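# Remove elastic band from tea caddies, lay it flat

## Task

Get the elastic band off the tea caddies and leave it lying flat on the table, well away from every caddy and with no part of the band crossing another part. All caddies must still be upright and close to their starting spots. At the end every gripper must be open and every arm withdrawn, and the result has to hold with no robot supporting anything.

## Robot and tools

Setup: four identical i2rt Big YAM arms, arm1 to arm4. Each has six revolute joints, a two-finger gripper and a wrist camera. There are also two fixed room cameras, cam_high and cam_low. Each arm's foot sits on the tabletop. Positions are in the shared scene frame in metres, with the origin on the floor and +z up. Headings are degrees counter-clockwise from +x. arm1 is at (+0.32, +0.46, +0.72) heading -125. arm2 is at (-0.32, +0.46, +0.72) heading -55. arm3 is at (-0.32, -0.46, +0.72) heading +55. arm4 is at (+0.32, -0.46, +0.72) heading +125. So the table surface is near z=0.72 and all four arms point in toward the middle. Fully stretched, a hand reaches roughly 1.0 m from its joint1 axis. The hand point is midway between the fingertips. The hand's z axis runs along the fingers, and the fingers close along its y axis. With joints 1 and 6 at 0 and the hand level and pointing forward, the wrist camera sits above the hand and looks toward the fingertips.

Tool execute_actions. Argument actions is a list holding one action or none. An action is an object keyed by arm name ("arm1" to "arm4"). Each arm name maps to {"joints": {...}}. Inside, each joint is given by name as an absolute target, not an offset. Angles are in radians and the gripper is in metres. Ranges, with the tolerance counted as reached:
- joint1_rad -2.879..2.879 (±0.045). Turns the arm about its foot; positive is counter-clockwise seen from above; 0 unfolds toward the foot's heading.
- joint2_rad 0..3.141 (±0.14). Shoulder; 0 has the upper arm pointing back, about level; increasing lifts it up and then forward.
- joint3_rad 0..3.019 (±0.09). Elbow; 0 is folded flat on the upper arm; increasing opens it.
- joint4_rad -1.692..1.57 (±0.055). Hand pitch; positive tips the fingers up.
- joint5_rad -1.57..1.57 (±0.03). Sideways swing of the hand; positive goes to the arm's right.
- joint6_rad -2.094..2.094 (±0.035). Hand roll; positive is clockwise as seen from behind the hand.
- gripper_m 0..0.093 (±0.003). Gap between the fingertips; each pad can squeeze with roughly 50 to 62 N.

Example: {"arm1": {"joints": {"gripper_m": 0.05}}, "arm2": {"joints": {"joint1_rad": 0.3}}}. All named motions begin together, and each may finish at its own time. Joints run at different speeds, so the hand can sweep a wide path between postures. If a joint or a whole arm is left out, it may keep pushing toward its earlier target. An unknown key or an out-of-range value rejects the entire call, and nothing moves. The optional cameras argument lists the cameras to return: arm1_cam_wrist, arm2_cam_wrist, arm3_cam_wrist, arm4_cam_wrist, cam_high, cam_low, or "all". Omitting it, null or ["all"] returns every camera; [] returns none. Images are taken at the end of the call, in the order shown on the pictures line. An empty actions list only reports state and images.

Tool wait: seconds from 0 to 10. It commands nothing new; the scene simply runs on and the same report comes back. Tool zoom_image: camera plus region [x0, y0, x1, y1] in pixels of that camera's latest full image, with the origin at the top-left and at most 504x504. Wrist images are 504x504 fisheye; room images are 672x504. Tool finished_scene: pass the scene number. It closes the scene for good and reports success. Call it only after everything is released and settled.

Reading results. joint_positions gives the current angles. joint torques give each drive's total output in the same joint order. They are noisy and offset, nonzero even in free air, and friction can fake or mask a load. joint_status reports how each commanded motion ended. off_target means the joint stopped short and may still be pushing. contact_stop or time_out mean the joint now holds where it stopped. A time_out joint may keep a nearby target and keep pushing; on_its_own lists it. To relieve it, send its reported position as the target. "joint command not followed" means a self- or arm-collision check held back that arm's joint targets (a gripper target still runs), and the affected joints read not_followed. The arm may retry those targets later. on_its_own also describes anything this call did not command; its "held at" value is a target, not the actual position. A target very close to the current angle may produce no motion. A stop reported in one call cancels the later motion, wait and finish calls in the same reply. The sim keeps running while you compose a reply, and the arms hold their last command meanwhile.

Hazards. The arms do not stop on contact and can press hard. Keep the arms from hitting or squeezing each other: a hard press between robots fails the run, and the clearance check ignores fingers, gripper housings and wrist cameras and may act late. Holding loads heats motors. A MOTOR HOT line appears from 85 °C. At 100 °C an OVER-TEMPERATURE FAULT drops that arm and its gripper, with joints marked limit_stop_at_motor_heat; resend targets afterward. Avoid knocking caddies over, pushing anything off the work area, dropping, slamming or yanking. Finally open every gripper and move every arm away so the band and caddies stay put unaided.

Each tool is called after "Emit:" in YAML: its name, and indented under it one key for each argument.

## Session

Emit:
execute_actions:
  actions: []

Scene clock: 0.00 s.
Joint torques (N m, as the arm reports them, + toward a larger angle): no reading
arm1.joint_positions: joint1_rad=+0.011 joint2_rad=+0.434 joint3_rad=+1.474 joint4_rad=-1.532 joint5_rad=+0.014 joint6_rad=+0.016 gripper_m=+0.094
arm1.joint_status: not commanded
arm1.hand: x=+0.2534 y=+0.3703 z=+1.3765 quat_wxyz=(-0.239, -0.763, -0.387, +0.459) (m; scene frame)
arm2.joint_positions: joint1_rad=+0.007 joint2_rad=+0.429 joint3_rad=+1.469 joint4_rad=-1.544 joint5_rad=-0.012 joint6_rad=+0.016 gripper_m=+0.095
arm2.joint_status: not commanded
arm2.hand: x=-0.2461 y=+0.3735 z=+1.3491 quat_wxyz=(-0.457, -0.389, -0.768, +0.226) (m; scene frame)
arm3.joint_positions: joint1_rad=+0.010 joint2_rad=+0.424 joint3_rad=+1.478 joint4_rad=-1.536 joint5_rad=+0.005 joint6_rad=-0.008 gripper_m=+0.095
arm3.joint_status: not commanded
arm3.hand: x=-0.2545 y=-0.3681 z=+1.3493 quat_wxyz=(-0.462, +0.394, -0.760, -0.232) (m; scene frame)
arm4.joint_positions: joint1_rad=+0.011 joint2_rad=+0.422 joint3_rad=+1.481 joint4_rad=-1.534 joint5_rad=-0.010 joint6_rad=+0.010 gripper_m=+0.095
arm4.joint_status: not commanded
arm4.hand: x=+0.2526 y=-0.3765 z=+1.3841 quat_wxyz=(-0.241, +0.756, -0.394, -0.464) (m; scene frame)
pictures: arm1_cam_wrist, arm2_cam_wrist, arm3_cam_wrist, arm4_cam_wrist, cam_high, cam_low
Images, in order (width x height): arm1_cam_wrist 504x504, arm2_cam_wrist 504x504, arm3_cam_wrist 504x504, arm4_cam_wrist 504x504, cam_high 672x504, cam_low 672x504.

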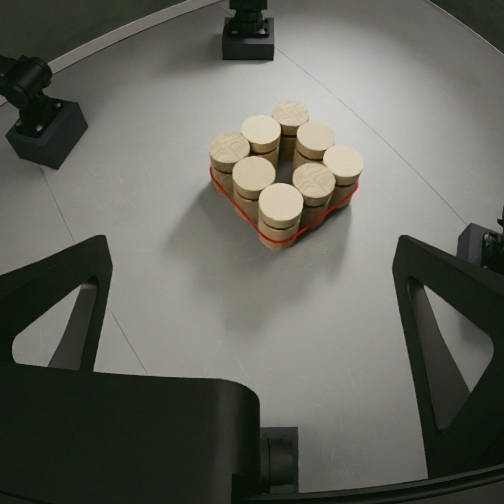

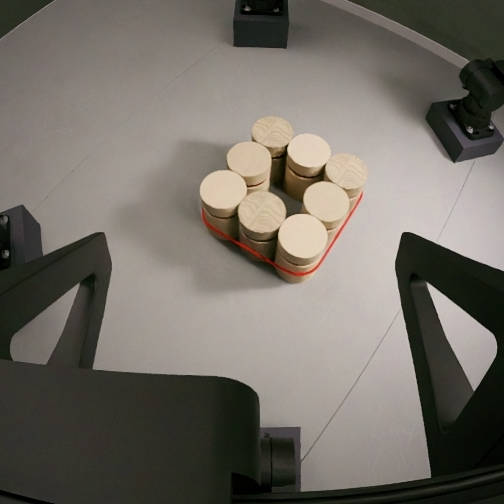

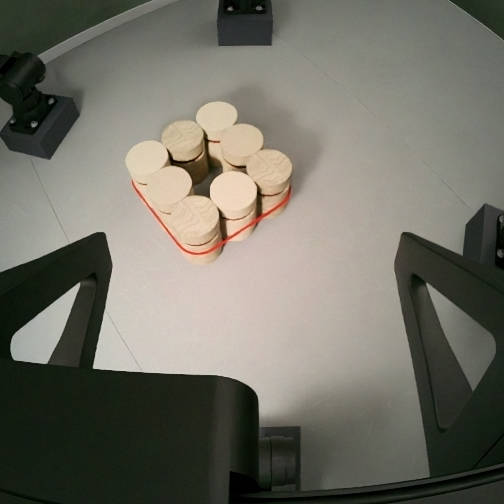

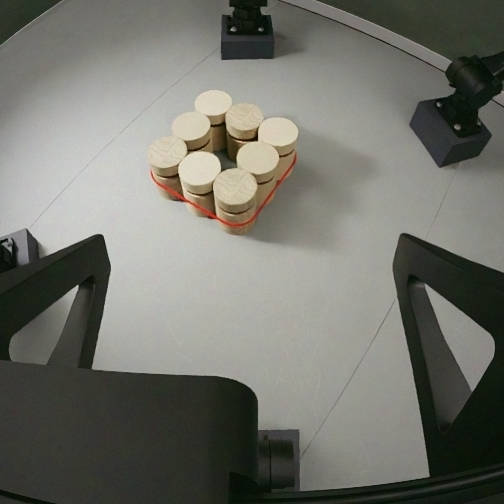

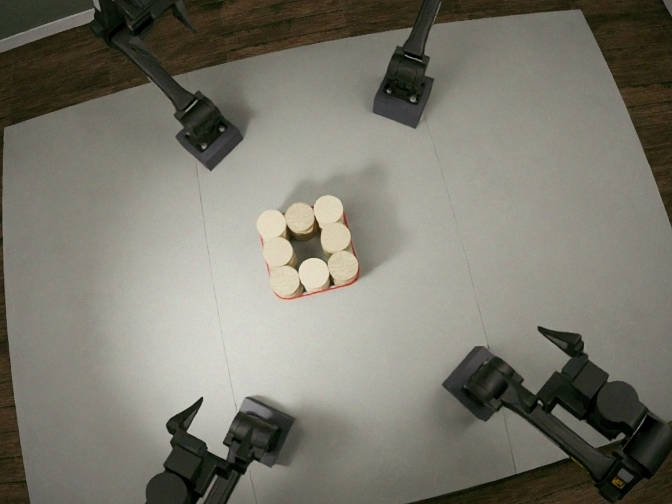

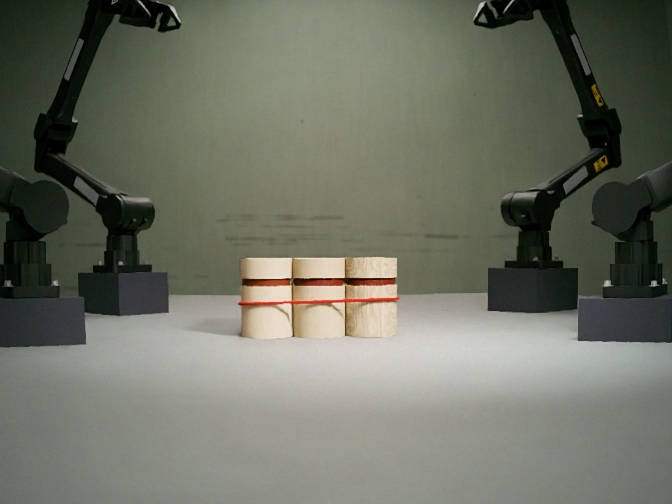

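Emit:
execute_actions:
  actions:
    - {"arm1":{"joints":{"joint2_rad":1.2,"joint3_rad":1.2,"joint4_rad":-1.57}},"arm2":{"joints":{"joint2_rad":1.4,"joint3_rad":1.0,"joint4_rad":-1.17}},"arm3":{"joints":{"joint2_rad":1.57,"joint3_rad":1.3,"joint4_rad":-1.3}},"arm4":{"joints":{"joint2_rad":1.0,"joint3_rad":0.8,"joint4_rad":-0.6}}}

Scene clock: 18.33 s.
Joint torques (N m, as the arm reports them, + toward a larger angle): arm1=[-0.2  -4.88 10.97 -0.26  0.01 -0.04] | arm2=[-0.34 -6.55 10.97  0.25  0.04  0.  ] | arm3=[ -0.52 -14.42  10.68   1.     0.13   0.04] | arm4=[-0.85 -5.4   9.08  1.73 -0.1  -0.05]
arm1.joint_positions: joint1_rad=+0.011 joint2_rad=+1.194 joint3_rad=+1.186 joint4_rad=-1.562 joint5_rad=+0.014 joint6_rad=+0.016 gripper_m=+0.094
arm1.joint_status: all done
arm1.hand: x=+0.1319 y=+0.1944 z=+1.0727 quat_wxyz=(+0.003, -0.890, -0.457, +0.008) (m; scene frame)
arm2.joint_positions: joint1_rad=+0.007 joint2_rad=+1.389 joint3_rad=+0.977 joint4_rad=-1.177 joint5_rad=-0.012 joint6_rad=+0.016 gripper_m=+0.095
arm2.joint_status: all done
arm2.hand: x=-0.1005 y=+0.1679 z=+0.9055 quat_wxyz=(+0.008, -0.458, -0.889, -0.004) (m; scene frame)
arm3.joint_positions: joint1_rad=+0.010 joint2_rad=+1.572 joint3_rad=+1.284 joint4_rad=-1.313 joint5_rad=+0.005 joint6_rad=-0.008 gripper_m=+0.095
arm3.joint_status: all done
arm3.hand: x=-0.0580 y=-0.0949 z=+0.9372 quat_wxyz=(+0.013, +0.461, -0.887, +0.011) (m; scene frame)
arm4.joint_positions: joint1_rad=+0.011 joint2_rad=+1.007 joint3_rad=+0.801 joint4_rad=-0.617 joint5_rad=-0.010 joint6_rad=+0.010 gripper_m=+0.095
arm4.joint_status: all done
arm4.hand: x=+0.0791 y=-0.1198 z=+1.0456 quat_wxyz=(-0.169, +0.824, -0.432, -0.326) (m; scene frame)
pictures: arm1_cam_wrist, arm2_cam_wrist, arm3_cam_wrist, arm4_cam_wrist, cam_high, cam_low
Images, in order (width x height): arm1_cam_wrist 504x504, arm2_cam_wrist 504x504, arm3_cam_wrist 504x504, arm4_cam_wrist 504x504, cam_high 672x504, cam_low 672x504.

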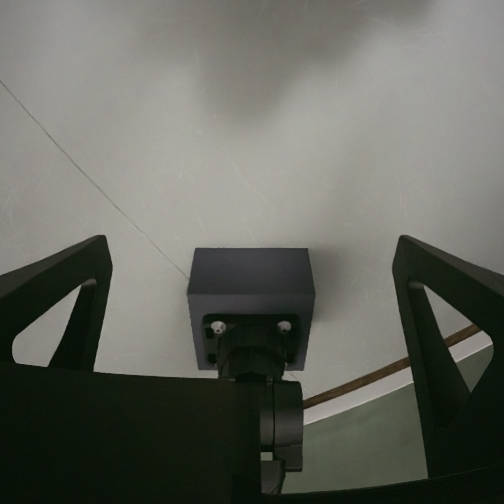

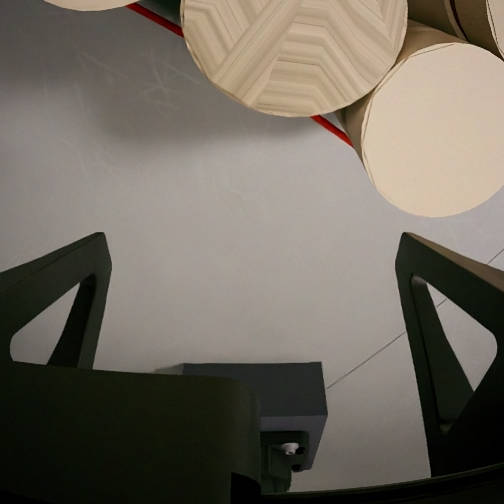

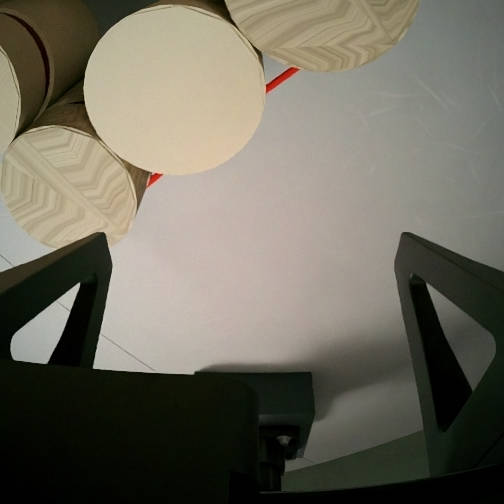

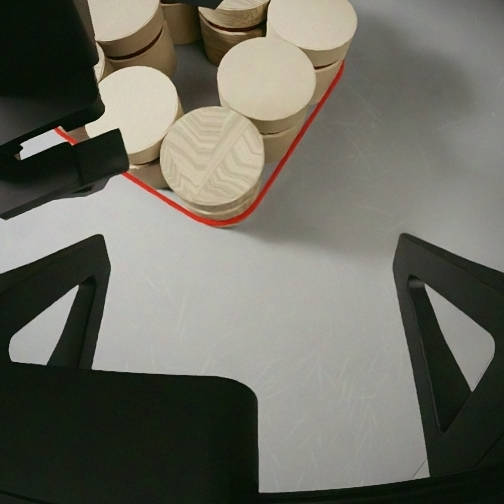

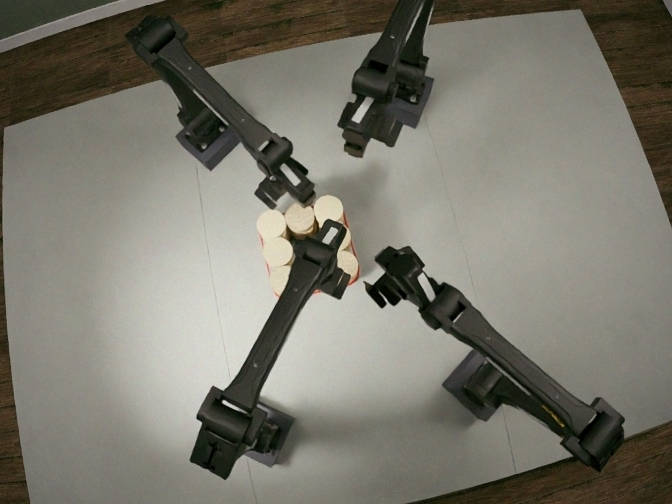

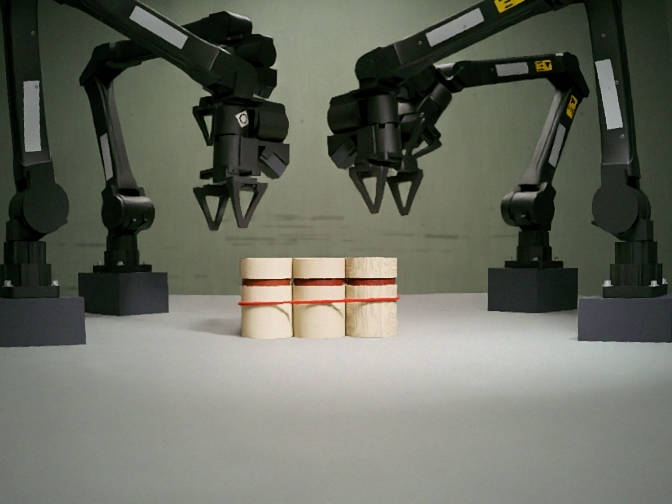

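Emit:
execute_actions:
  actions:
    - {"arm1":{"joints":{"joint1_rad":0.325,"joint5_rad":0.665,"joint6_rad":-0.366,"gripper_m":0.035}},"arm2":{"joints":{"joint1_rad":0.285,"joint2_rad":1.1,"joint3_rad":0.7,"joint4_rad":-0.7,"joint5_rad":0.524,"joint6_rad":-0.81,"gripper_m":0.035}},"arm3":{"joints":{"joint1_rad":0.69,"joint5_rad":0.696,"joint6_rad":0.1,"gripper_m":0.035}},"arm4":{"joints":{"joint5_rad":0.59,"joint6_rad":-0.646,"gripper_m":0.035}}}
  cameras: []

Emit:
execute_actions:
  actions:
    - {"arm1":{"joints":{"joint2_rad":1.72,"joint3_rad":0.9,"joint4_rad":-0.52}},"arm2":{"joints":{"joint2_rad":1.28,"joint3_rad":0.5,"joint4_rad":-0.31}},"arm3":{"joints":{"joint2_rad":1.70,"joint3_rad":1.09,"joint4_rad":-1.02}},"arm4":{"joints":{"joint1_rad":0.435,"joint2_rad":1.6,"joint3_rad":0.9,"joint4_rad":-0.47}}}

Scene clock: 57.30 s.
Joint torques (N m, as the arm reports them, + toward a larger angle): arm1=[-0.36 -5.09 11.07 -0.28  0.45 -0.08] | arm2=[-0.76 -4.61  9.76  1.22  0.53  0.04] | arm3=[ -0.45 -14.43  10.64   0.99   0.71   0.22] | arm4=[-0.98 -5.08  8.92  1.67  0.21 -0.07]
arm1.joint_positions: joint1_rad=+0.325 joint2_rad=+1.194 joint3_rad=+1.186 joint4_rad=-1.562 joint5_rad=+0.662 joint6_rad=-0.355 gripper_m=+0.035
arm1.joint_status: all done
arm1.hand: x=+0.1253 y=+0.1791 z=+1.1092 quat_wxyz=(+0.289, -0.648, -0.688, +0.149) (m; scene frame)
arm2.joint_positions: joint1_rad=+0.285 joint2_rad=+1.101 joint3_rad=+0.700 joint4_rad=-0.713 joint5_rad=+0.520 joint6_rad=-0.802 gripper_m=+0.035
arm2.joint_status: all done
arm2.hand: x=-0.0853 y=+0.1729 z=+0.9383 quat_wxyz=(+0.008, +0.012, -0.942, +0.336) (m; scene frame)
arm3.joint_positions: joint1_rad=+0.690 joint2_rad=+1.572 joint3_rad=+1.284 joint4_rad=-1.312 joint5_rad=+0.693 joint6_rad=+0.088 gripper_m=+0.035
arm3.joint_status: all done
arm3.hand: x=-0.2371 y=-0.0030 z=+0.9764 quat_wxyz=(-0.247, +0.660, -0.670, +0.233) (m; scene frame)
arm4.joint_positions: joint1_rad=+0.011 joint2_rad=+1.007 joint3_rad=+0.801 joint4_rad=-0.616 joint5_rad=+0.587 joint6_rad=-0.638 gripper_m=+0.035
arm4.joint_status: all done
arm4.hand: x=+0.1696 y=-0.0807 z=+1.0679 quat_wxyz=(-0.444, +0.860, -0.247, -0.048) (m; scene frame)
pictures: none
No camera images: the call's "cameras" was empty. Leave "cameras" out to get every camera's image.

Scene clock: 58.87 s.
Joint torques (N m, as the arm reports them, + toward a larger angle): arm1=[ -0.24 -10.93   8.53   0.97   0.35  -0.06] | arm2=[-0.15 -4.76  9.27  1.2   0.47  0.02] | arm3=[ -0.61 -16.5    9.7    0.93   0.62   0.22] | arm4=[ -1.46 -10.6    8.54   0.69   0.23  -0.05]
arm1.joint_positions: joint1_rad=+0.325 joint2_rad=+1.722 joint3_rad=+0.884 joint4_rad=-0.532 joint5_rad=+0.665 joint6_rad=-0.357 gripper_m=+0.035
arm1.joint_status: all done
arm1.hand: x=+0.0904 y=+0.0660 z=+0.8210 quat_wxyz=(+0.247, -0.668, -0.662, +0.234) (m; scene frame)
arm2.joint_positions: joint1_rad=+0.285 joint2_rad=+1.287 joint3_rad=+0.479 joint4_rad=-0.322 joint5_rad=+0.521 joint6_rad=-0.803 gripper_m=+0.035
arm2.joint_status: all done
arm2.hand: x=-0.1030 y=+0.1847 z=+0.8239 quat_wxyz=(+0.014, +0.014, -0.943, +0.332) (m; scene frame)
arm3.joint_positions: joint1_rad=+0.690 joint2_rad=+1.720 joint3_rad=+1.063 joint4_rad=-1.035 joint5_rad=+0.695 joint6_rad=+0.089 gripper_m=+0.035
arm3.joint_status: all done
arm3.hand: x=-0.2351 y=-0.0308 z=+0.8389 quat_wxyz=(-0.220, +0.669, -0.658, +0.266) (m; scene frame)
arm4.joint_positions: joint1_rad=+0.442 joint2_rad=+1.610 joint3_rad=+0.872 joint4_rad=-0.476 joint5_rad=+0.589 joint6_rad=-0.640 gripper_m=+0.035
arm4.joint_status: all done
arm4.hand: x=-0.0303 y=-0.1431 z=+0.8623 quat_wxyz=(-0.337, +0.941, +0.000, +0.020) (m; scene frame)
pictures: arm1_cam_wrist, arm2_cam_wrist, arm3_cam_wrist, arm4_cam_wrist, cam_high, cam_low
Images, in order (width x height): arm1_cam_wrist 504x504, arm2_cam_wrist 504x504, arm3_cam_wrist 504x504, arm4_cam_wrist 504x504, cam_high 672x504, cam_low 672x504.

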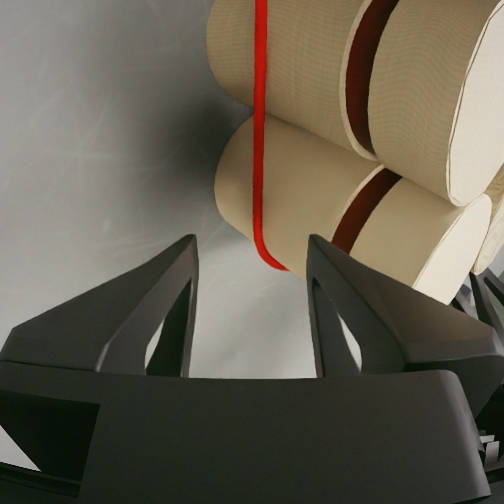

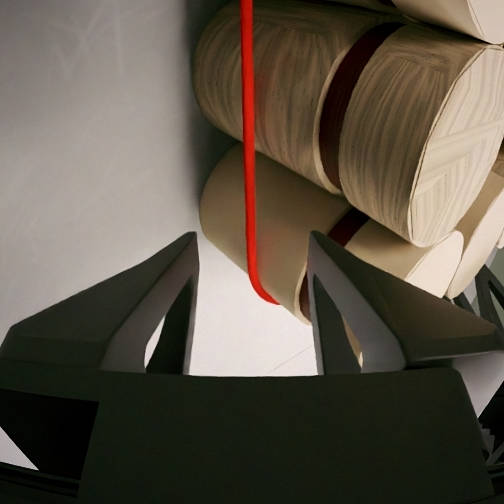

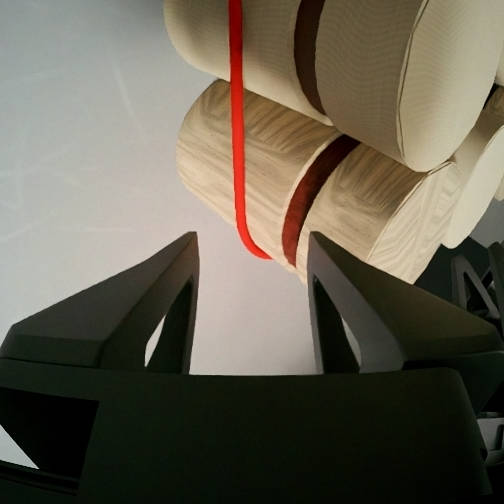

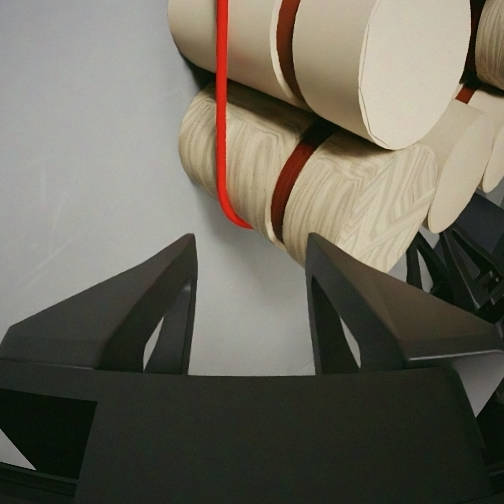

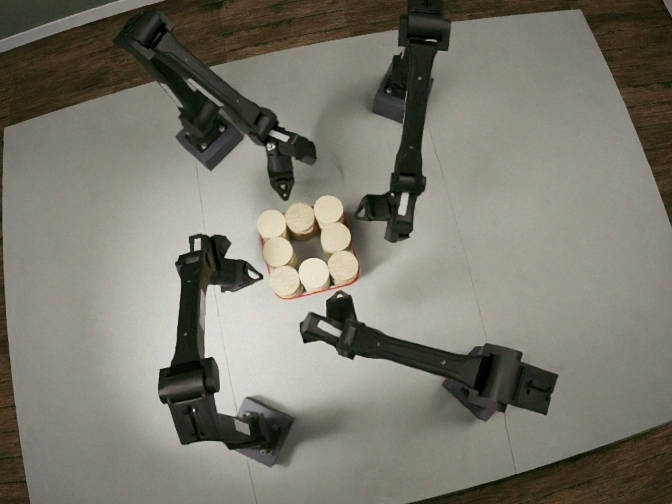

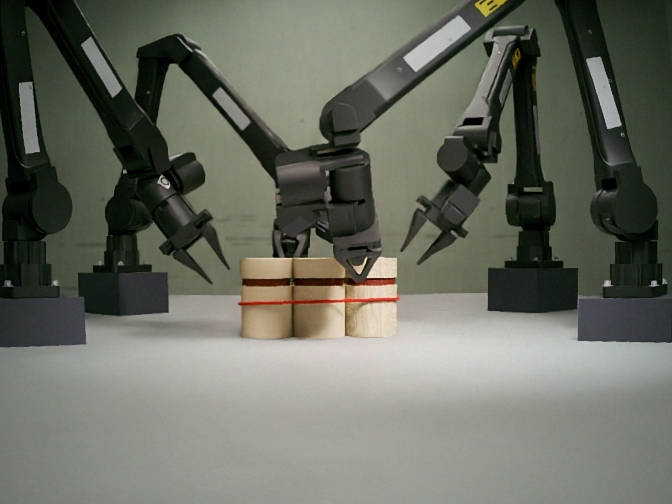

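Emit:
execute_actions:
  actions:
    - {"arm1":{"joints":{"joint1_rad":0.259,"joint2_rad":1.814,"joint3_rad":0.90,"joint4_rad":-0.436}},"arm2":{"joints":{"joint1_rad":0.199,"joint2_rad":1.43,"joint3_rad":0.49,"joint4_rad":-0.15}},"arm3":{"joints":{"joint1_rad":0.615,"joint2_rad":1.81,"joint3_rad":1.066,"joint4_rad":-0.826}},"arm4":{"joints":{"joint1_rad":0.365,"joint2_rad":1.81,"joint3_rad":0.9,"joint4_rad":-0.263}}}

Scene clock: 78.63 s.
Joint torques (N m, as the arm reports them, + toward a larger angle): arm1=[ -0.3  -11.69   7.92   0.96   0.35  -0.06] | arm2=[-0.16 -5.33  7.49  1.28  0.43  0.03] | arm3=[ -0.58 -15.31   7.72   1.39   0.63   0.21] | arm4=[ -1.09 -11.92   7.38   0.99   0.26  -0.05]
arm1.joint_positions: joint1_rad=+0.257 joint2_rad=+1.812 joint3_rad=+0.884 joint4_rad=-0.448 joint5_rad=+0.665 joint6_rad=-0.357 gripper_m=+0.035
arm1.joint_status: all done
arm1.hand: x=+0.0624 y=+0.0782 z=+0.7860 quat_wxyz=(+0.256, -0.689, -0.640, +0.222) (m; scene frame)
arm2.joint_positions: joint1_rad=+0.200 joint2_rad=+1.426 joint3_rad=+0.479 joint4_rad=-0.163 joint5_rad=+0.521 joint6_rad=-0.803 gripper_m=+0.035
arm2.joint_status: all done
arm2.hand: x=-0.1153 y=+0.1556 z=+0.7945 quat_wxyz=(+0.021, -0.029, -0.941, +0.338) (m; scene frame)
arm3.joint_positions: joint1_rad=+0.617 joint2_rad=+1.810 joint3_rad=+1.057 joint4_rad=-0.847 joint5_rad=+0.695 joint6_rad=+0.090 gripper_m=+0.035
arm3.joint_status: all done
arm3.hand: x=-0.2036 y=-0.0112 z=+0.7971 quat_wxyz=(-0.239, +0.634, -0.694, +0.243) (m; scene frame)
arm4.joint_positions: joint1_rad=+0.367 joint2_rad=+1.824 joint3_rad=+0.872 joint4_rad=-0.276 joint5_rad=+0.588 joint6_rad=-0.640 gripper_m=+0.035
arm4.joint_status: all done
arm4.hand: x=-0.0165 y=-0.1087 z=+0.7815 quat_wxyz=(-0.332, +0.942, -0.033, +0.037) (m; scene frame)
pictures: arm1_cam_wrist, arm2_cam_wrist, arm3_cam_wrist, arm4_cam_wrist, cam_high, cam_low
Images, in order (width x height): arm1_cam_wrist 504x504, arm2_cam_wrist 504x504, arm3_cam_wrist 504x504, arm4_cam_wrist 504x504, cam_high 672x504, cam_low 672x504.

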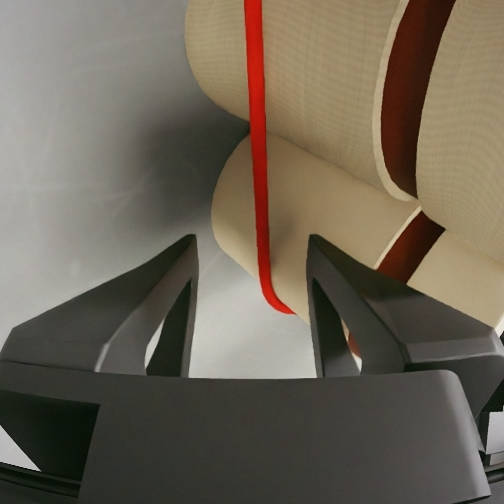

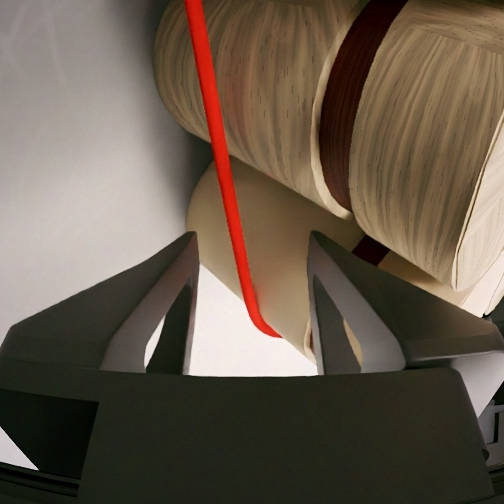

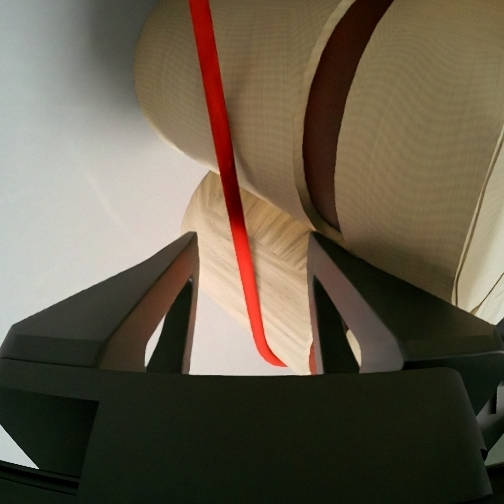

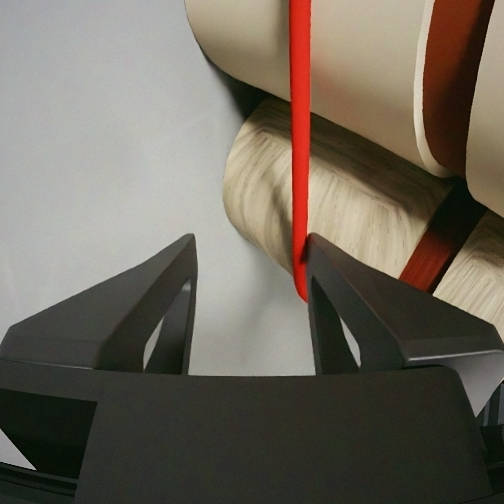

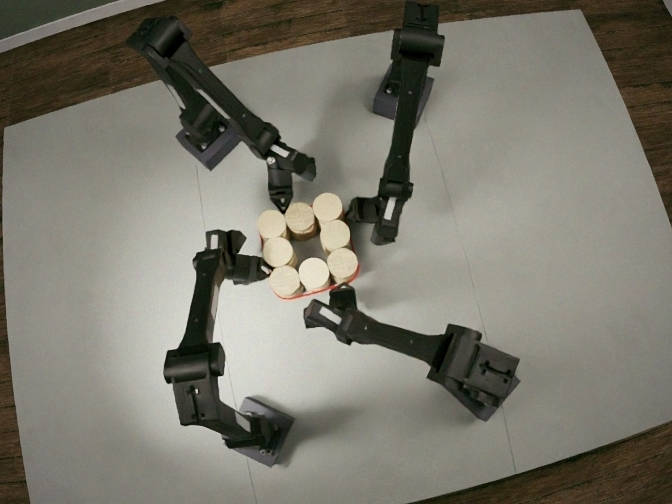

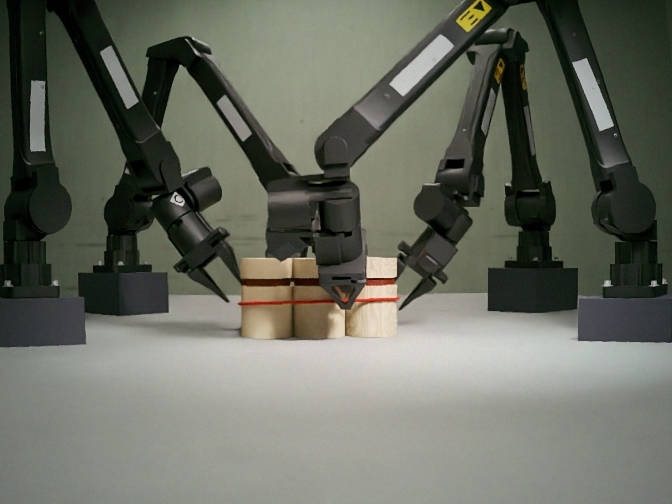

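Emit:
execute_actions:
  actions:
    - {"arm1":{"joints":{"joint1_rad":0.245,"joint2_rad":1.865,"joint3_rad":0.95,"gripper_m":0.028}},"arm2":{"joints":{"joint1_rad":0.188,"joint2_rad":1.525,"joint3_rad":0.505,"joint4_rad":-0.07,"gripper_m":0.028}},"arm3":{"joints":{"joint1_rad":0.595,"joint2_rad":1.85,"joint4_rad":-0.79,"gripper_m":0.028}},"arm4":{"joints":{"joint2_rad":1.84,"joint3_rad":0.955,"joint4_rad":-0.31}}}

Scene clock: 94.67 s.
Joint torques (N m, as the arm reports them, + toward a larger angle): arm1=[ -1.13 -10.59   8.9    0.81   0.35  -0.05] | arm2=[-0.9  -5.72  8.07  1.28  0.45  0.05] | arm3=[ -2.26 -14.43   7.51   1.34   0.64   0.2 ] | arm4=[ -1.27 -10.66   9.02   0.3    0.29  -0.05]
arm1.joint_positions: joint1_rad=+0.254 joint2_rad=+1.851 joint3_rad=+0.922 joint4_rad=-0.446 joint5_rad=+0.665 joint6_rad=-0.357 gripper_m=+0.028
arm1.joint_status: all done
arm1.hand: x=+0.0568 y=+0.0663 z=+0.7796 quat_wxyz=(+0.256, -0.690, -0.639, +0.222) (m; scene frame)
arm2.joint_positions: joint1_rad=+0.197 joint2_rad=+1.517 joint3_rad=+0.479 joint4_rad=-0.083 joint5_rad=+0.521 joint6_rad=-0.804 gripper_m=+0.028
arm2.joint_status: all done
arm2.hand: x=-0.1138 y=+0.1524 z=+0.7715 quat_wxyz=(+0.026, -0.029, -0.942, +0.334) (m; scene frame)
arm3.joint_positions: joint1_rad=+0.614 joint2_rad=+1.838 joint3_rad=+1.057 joint4_rad=-0.810 joint5_rad=+0.695 joint6_rad=+0.091 gripper_m=+0.028
arm3.joint_status: all done
arm3.hand: x=-0.2023 y=-0.0074 z=+0.7846 quat_wxyz=(-0.242, +0.631, -0.697, +0.240) (m; scene frame)
arm4.joint_positions: joint1_rad=+0.367 joint2_rad=+1.828 joint3_rad=+0.908 joint4_rad=-0.306 joint5_rad=+0.587 joint6_rad=-0.640 gripper_m=+0.035
arm4.joint_status: all done
arm4.hand: x=-0.0262 y=-0.1023 z=+0.7881 quat_wxyz=(-0.332, +0.942, -0.033, +0.036) (m; scene frame)
pictures: arm1_cam_wrist, arm2_cam_wrist, arm3_cam_wrist, arm4_cam_wrist, cam_high, cam_low
Images, in order (width x height): arm1_cam_wrist 504x504, arm2_cam_wrist 504x504, arm3_cam_wrist 504x504, arm4_cam_wrist 504x504, cam_high 672x504, cam_low 672x504.

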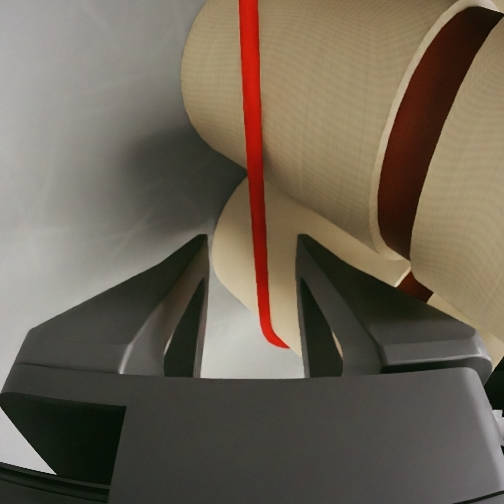

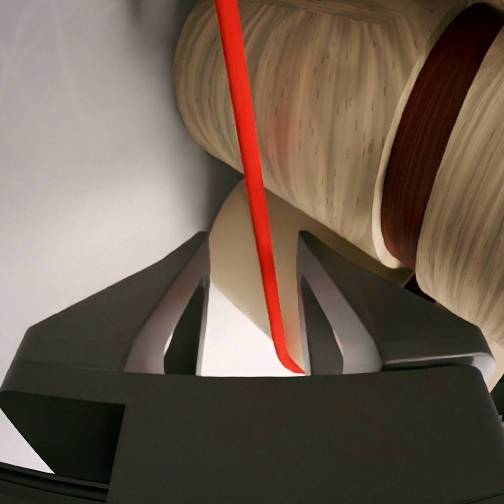

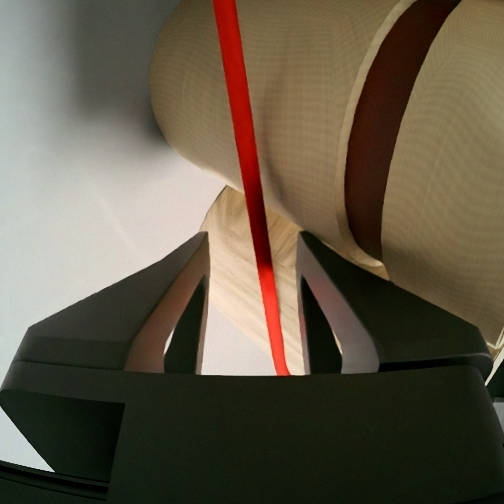

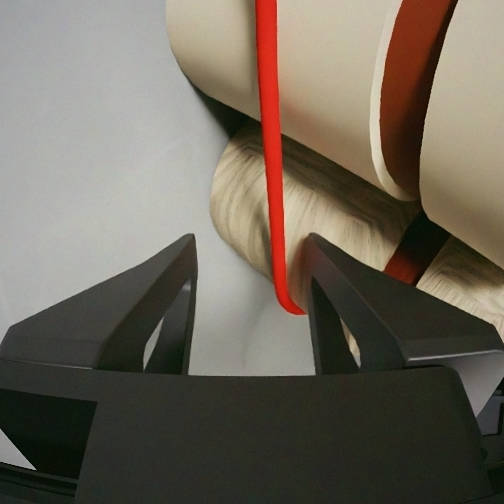

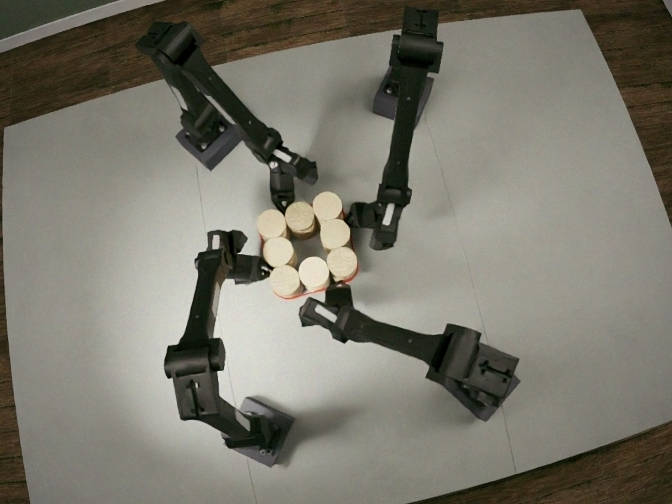

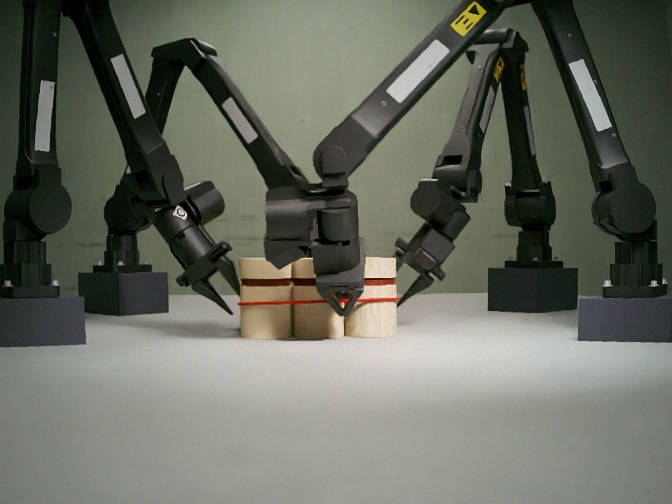

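Emit:
execute_actions:
  actions:
    - {"arm1":{"joints":{"joint1_rad":0.213,"joint2_rad":1.925,"joint3_rad":0.983,"joint4_rad":-0.405}},"arm2":{"joints":{"joint1_rad":0.168,"joint2_rad":1.545,"joint3_rad":0.52}},"arm3":{"joints":{"joint1_rad":0.572,"joint2_rad":1.87}},"arm4":{"joints":{"joint1_rad":0.345,"joint2_rad":1.885,"joint3_rad":1.0,"gripper_m":0.028}}}

Scene clock: 104.20 s.
Joint torques (N m, as the arm reports them, + toward a larger angle): arm1=[ -1.26 -11.53   9.36   1.     0.37  -0.06] | arm2=[-1.88 -4.95  8.45  1.23  0.45 -0.01] | arm3=[ -2.89 -13.82   7.47   1.1    0.72   0.2 ] | arm4=[ -2.15 -10.68   8.76   0.36   0.32  -0.06]
arm1.joint_positions: joint1_rad=+0.221 joint2_rad=+1.914 joint3_rad=+0.949 joint4_rad=-0.419 joint5_rad=+0.664 joint6_rad=-0.357 gripper_m=+0.028
arm1.joint_status: all done
arm1.hand: x=+0.0407 y=+0.0675 z=+0.7597 quat_wxyz=(+0.261, -0.700, -0.629, +0.214) (m; scene frame)
arm2.joint_positions: joint1_rad=+0.175 joint2_rad=+1.526 joint3_rad=+0.490 joint4_rad=-0.083 joint5_rad=+0.521 joint6_rad=-0.804 gripper_m=+0.028
arm2.joint_status: all done
arm2.hand: x=-0.1173 y=+0.1450 z=+0.7717 quat_wxyz=(+0.028, -0.039, -0.941, +0.335) (m; scene frame)
arm3.joint_positions: joint1_rad=+0.600 joint2_rad=+1.850 joint3_rad=+1.057 joint4_rad=-0.804 joint5_rad=+0.693 joint6_rad=+0.091 gripper_m=+0.028
arm3.joint_status: all done
arm3.hand: x=-0.1959 y=-0.0096 z=+0.7792 quat_wxyz=(-0.238, +0.627, -0.701, +0.243) (m; scene frame)
arm4.joint_positions: joint1_rad=+0.360 joint2_rad=+1.873 joint3_rad=+0.957 joint4_rad=-0.308 joint5_rad=+0.585 joint6_rad=-0.640 gripper_m=+0.028
arm4.joint_status: all done
arm4.hand: x=-0.0382 y=-0.0898 z=+0.7816 quat_wxyz=(-0.332, +0.942, -0.037, +0.036) (m; scene frame)
pictures: arm1_cam_wrist, arm2_cam_wrist, arm3_cam_wrist, arm4_cam_wrist, cam_high, cam_low
Images, in order (width x height): arm1_cam_wrist 504x504, arm2_cam_wrist 504x504, arm3_cam_wrist 504x504, arm4_cam_wrist 504x504, cam_high 672x504, cam_low 672x504.

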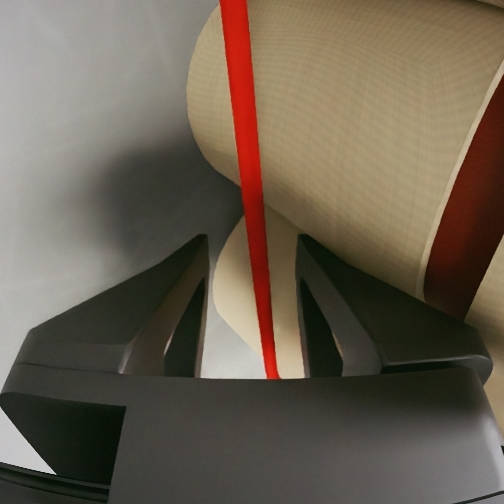

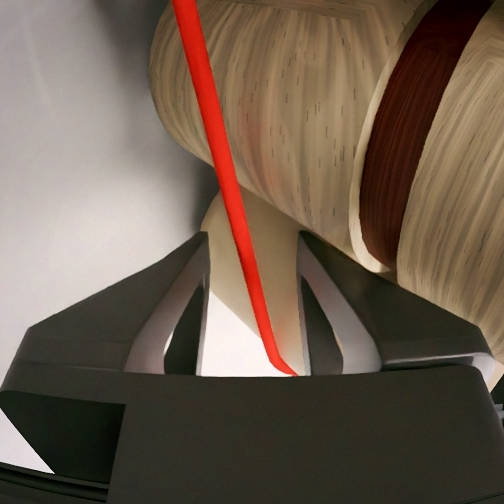

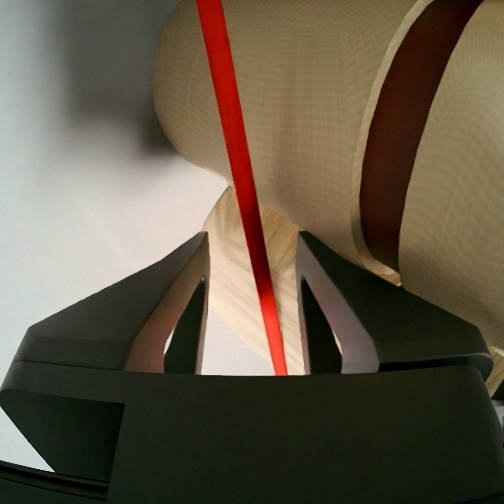

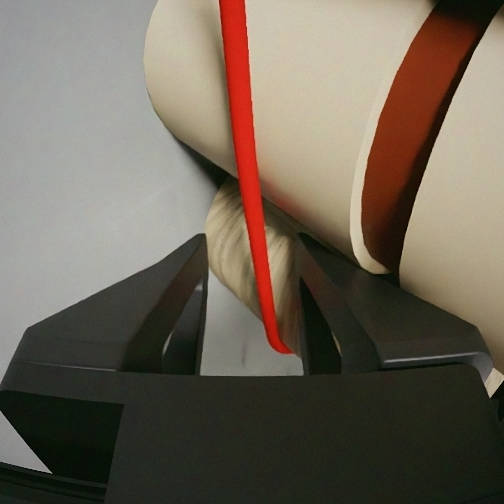

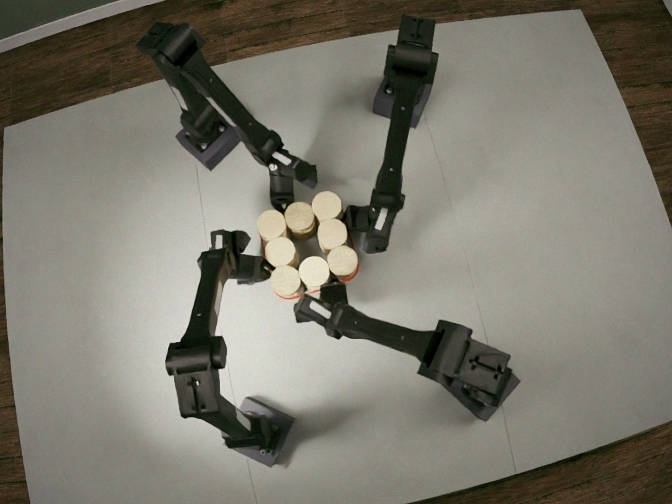

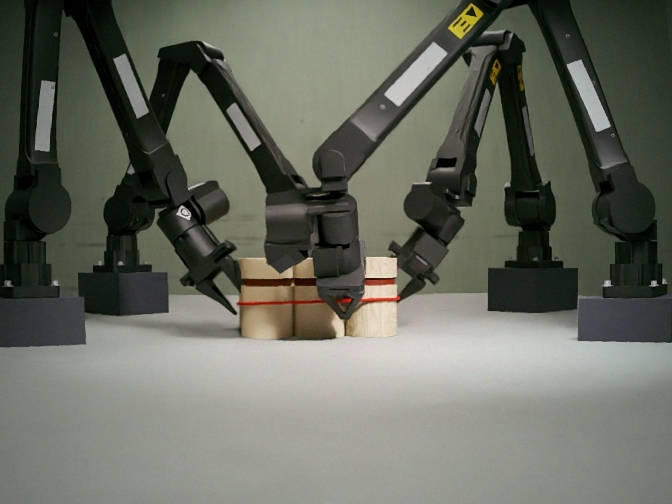

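Caddies are starting to be nudged; close now.

Emit:
execute_actions:
  actions:
    - {"arm1":{"joints":{"joint1_rad":0.225,"gripper_m":0}},"arm2":{"joints":{"joint1_rad":0.175,"gripper_m":0}},"arm3":{"joints":{"joint1_rad":0.605,"gripper_m":0}},"arm4":{"joints":{"joint1_rad":0.36,"gripper_m":0}}}

Scene clock: 108.30 s.
Joint torques (N m, as the arm reports them, + toward a larger angle): arm1=[  0.02 -11.81   8.89   0.95   0.4   -0.06] | arm2=[-0.07 -5.02  8.37  1.26  0.5  -0.01] | arm3=[  0.   -13.96   7.5    1.13   0.68   0.18] | arm4=[ -1.02 -11.09   8.58   0.37   0.23  -0.05]
arm1.joint_positions: joint1_rad=+0.221 joint2_rad=+1.914 joint3_rad=+0.952 joint4_rad=-0.418 joint5_rad=+0.664 joint6_rad=-0.357 gripper_m=+0.002
arm1.joint_status: all done
arm1.hand: x=+0.0400 y=+0.0658 z=+0.7606 quat_wxyz=(+0.260, -0.700, -0.629, +0.216) (m; scene frame)
arm2.joint_positions: joint1_rad=+0.175 joint2_rad=+1.526 joint3_rad=+0.490 joint4_rad=-0.083 joint5_rad=+0.521 joint6_rad=-0.804 gripper_m=+0.003
arm2.joint_status: all done
arm2.hand: x=-0.1173 y=+0.1450 z=+0.7717 quat_wxyz=(+0.028, -0.039, -0.941, +0.335) (m; scene frame)
arm3.joint_positions: joint1_rad=+0.599 joint2_rad=+1.852 joint3_rad=+1.057 joint4_rad=-0.804 joint5_rad=+0.694 joint6_rad=+0.091 gripper_m=+0.002
arm3.joint_status: all done
arm3.hand: x=-0.1956 y=-0.0100 z=+0.7784 quat_wxyz=(-0.237, +0.627, -0.700, +0.245) (m; scene frame)
arm4.joint_positions: joint1_rad=+0.360 joint2_rad=+1.873 joint3_rad=+0.959 joint4_rad=-0.308 joint5_rad=+0.589 joint6_rad=-0.640 gripper_m=+0.003
arm4.joint_status: all done
arm4.hand: x=-0.0384 y=-0.0892 z=+0.7823 quat_wxyz=(-0.334, +0.941, -0.037, +0.036) (m; scene frame)
pictures: arm1_cam_wrist, arm2_cam_wrist, arm3_cam_wrist, arm4_cam_wrist, cam_high, cam_low
Images, in order (width x height): arm1_cam_wrist 504x504, arm2_cam_wrist 504x504, arm3_cam_wrist 504x504, arm4_cam_wrist 504x504, cam_high 672x504, cam_low 672x504.

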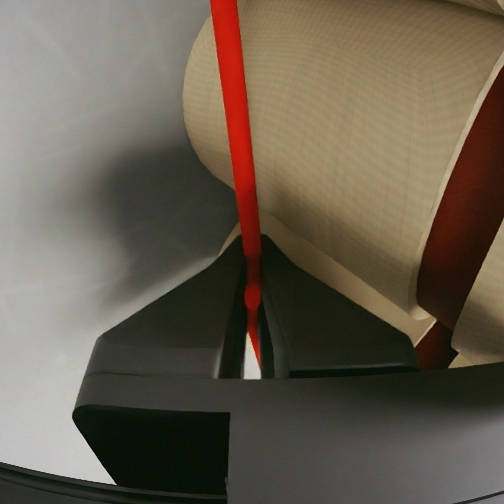

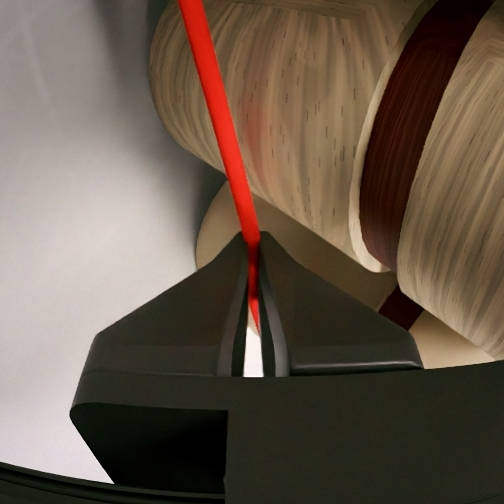

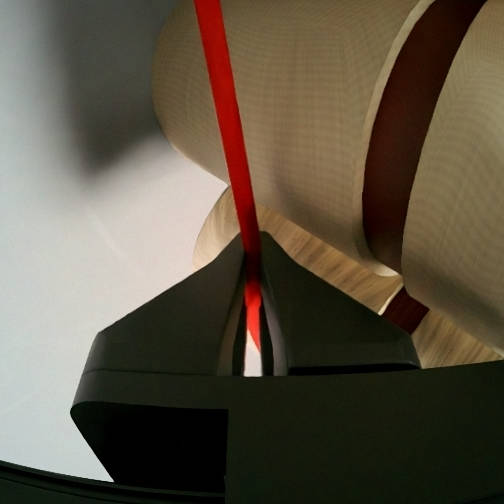

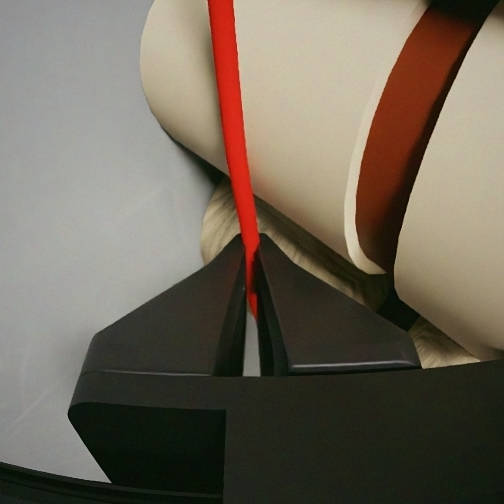

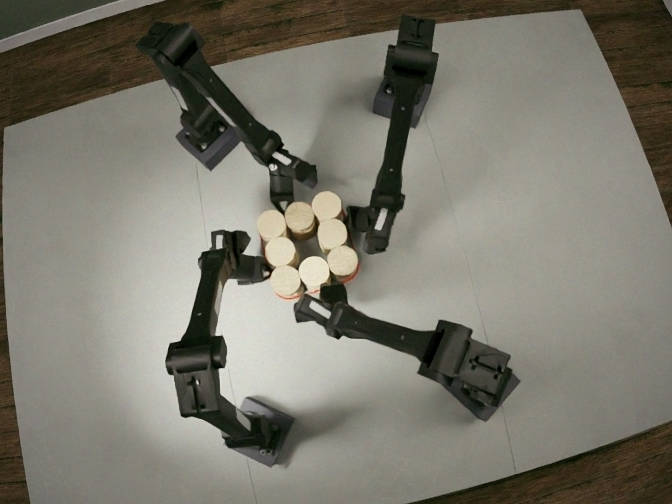

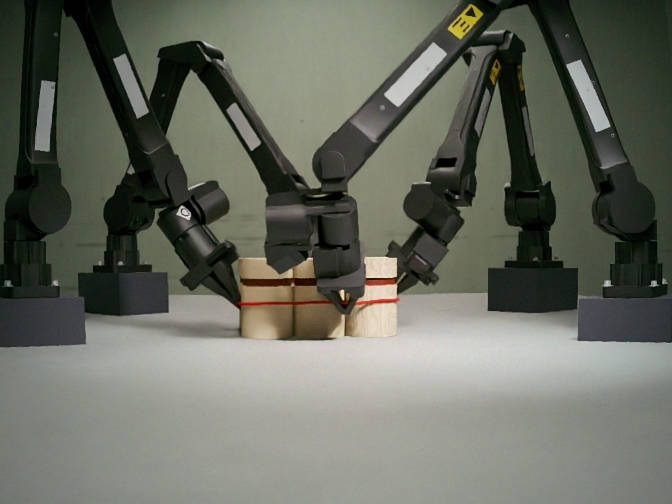

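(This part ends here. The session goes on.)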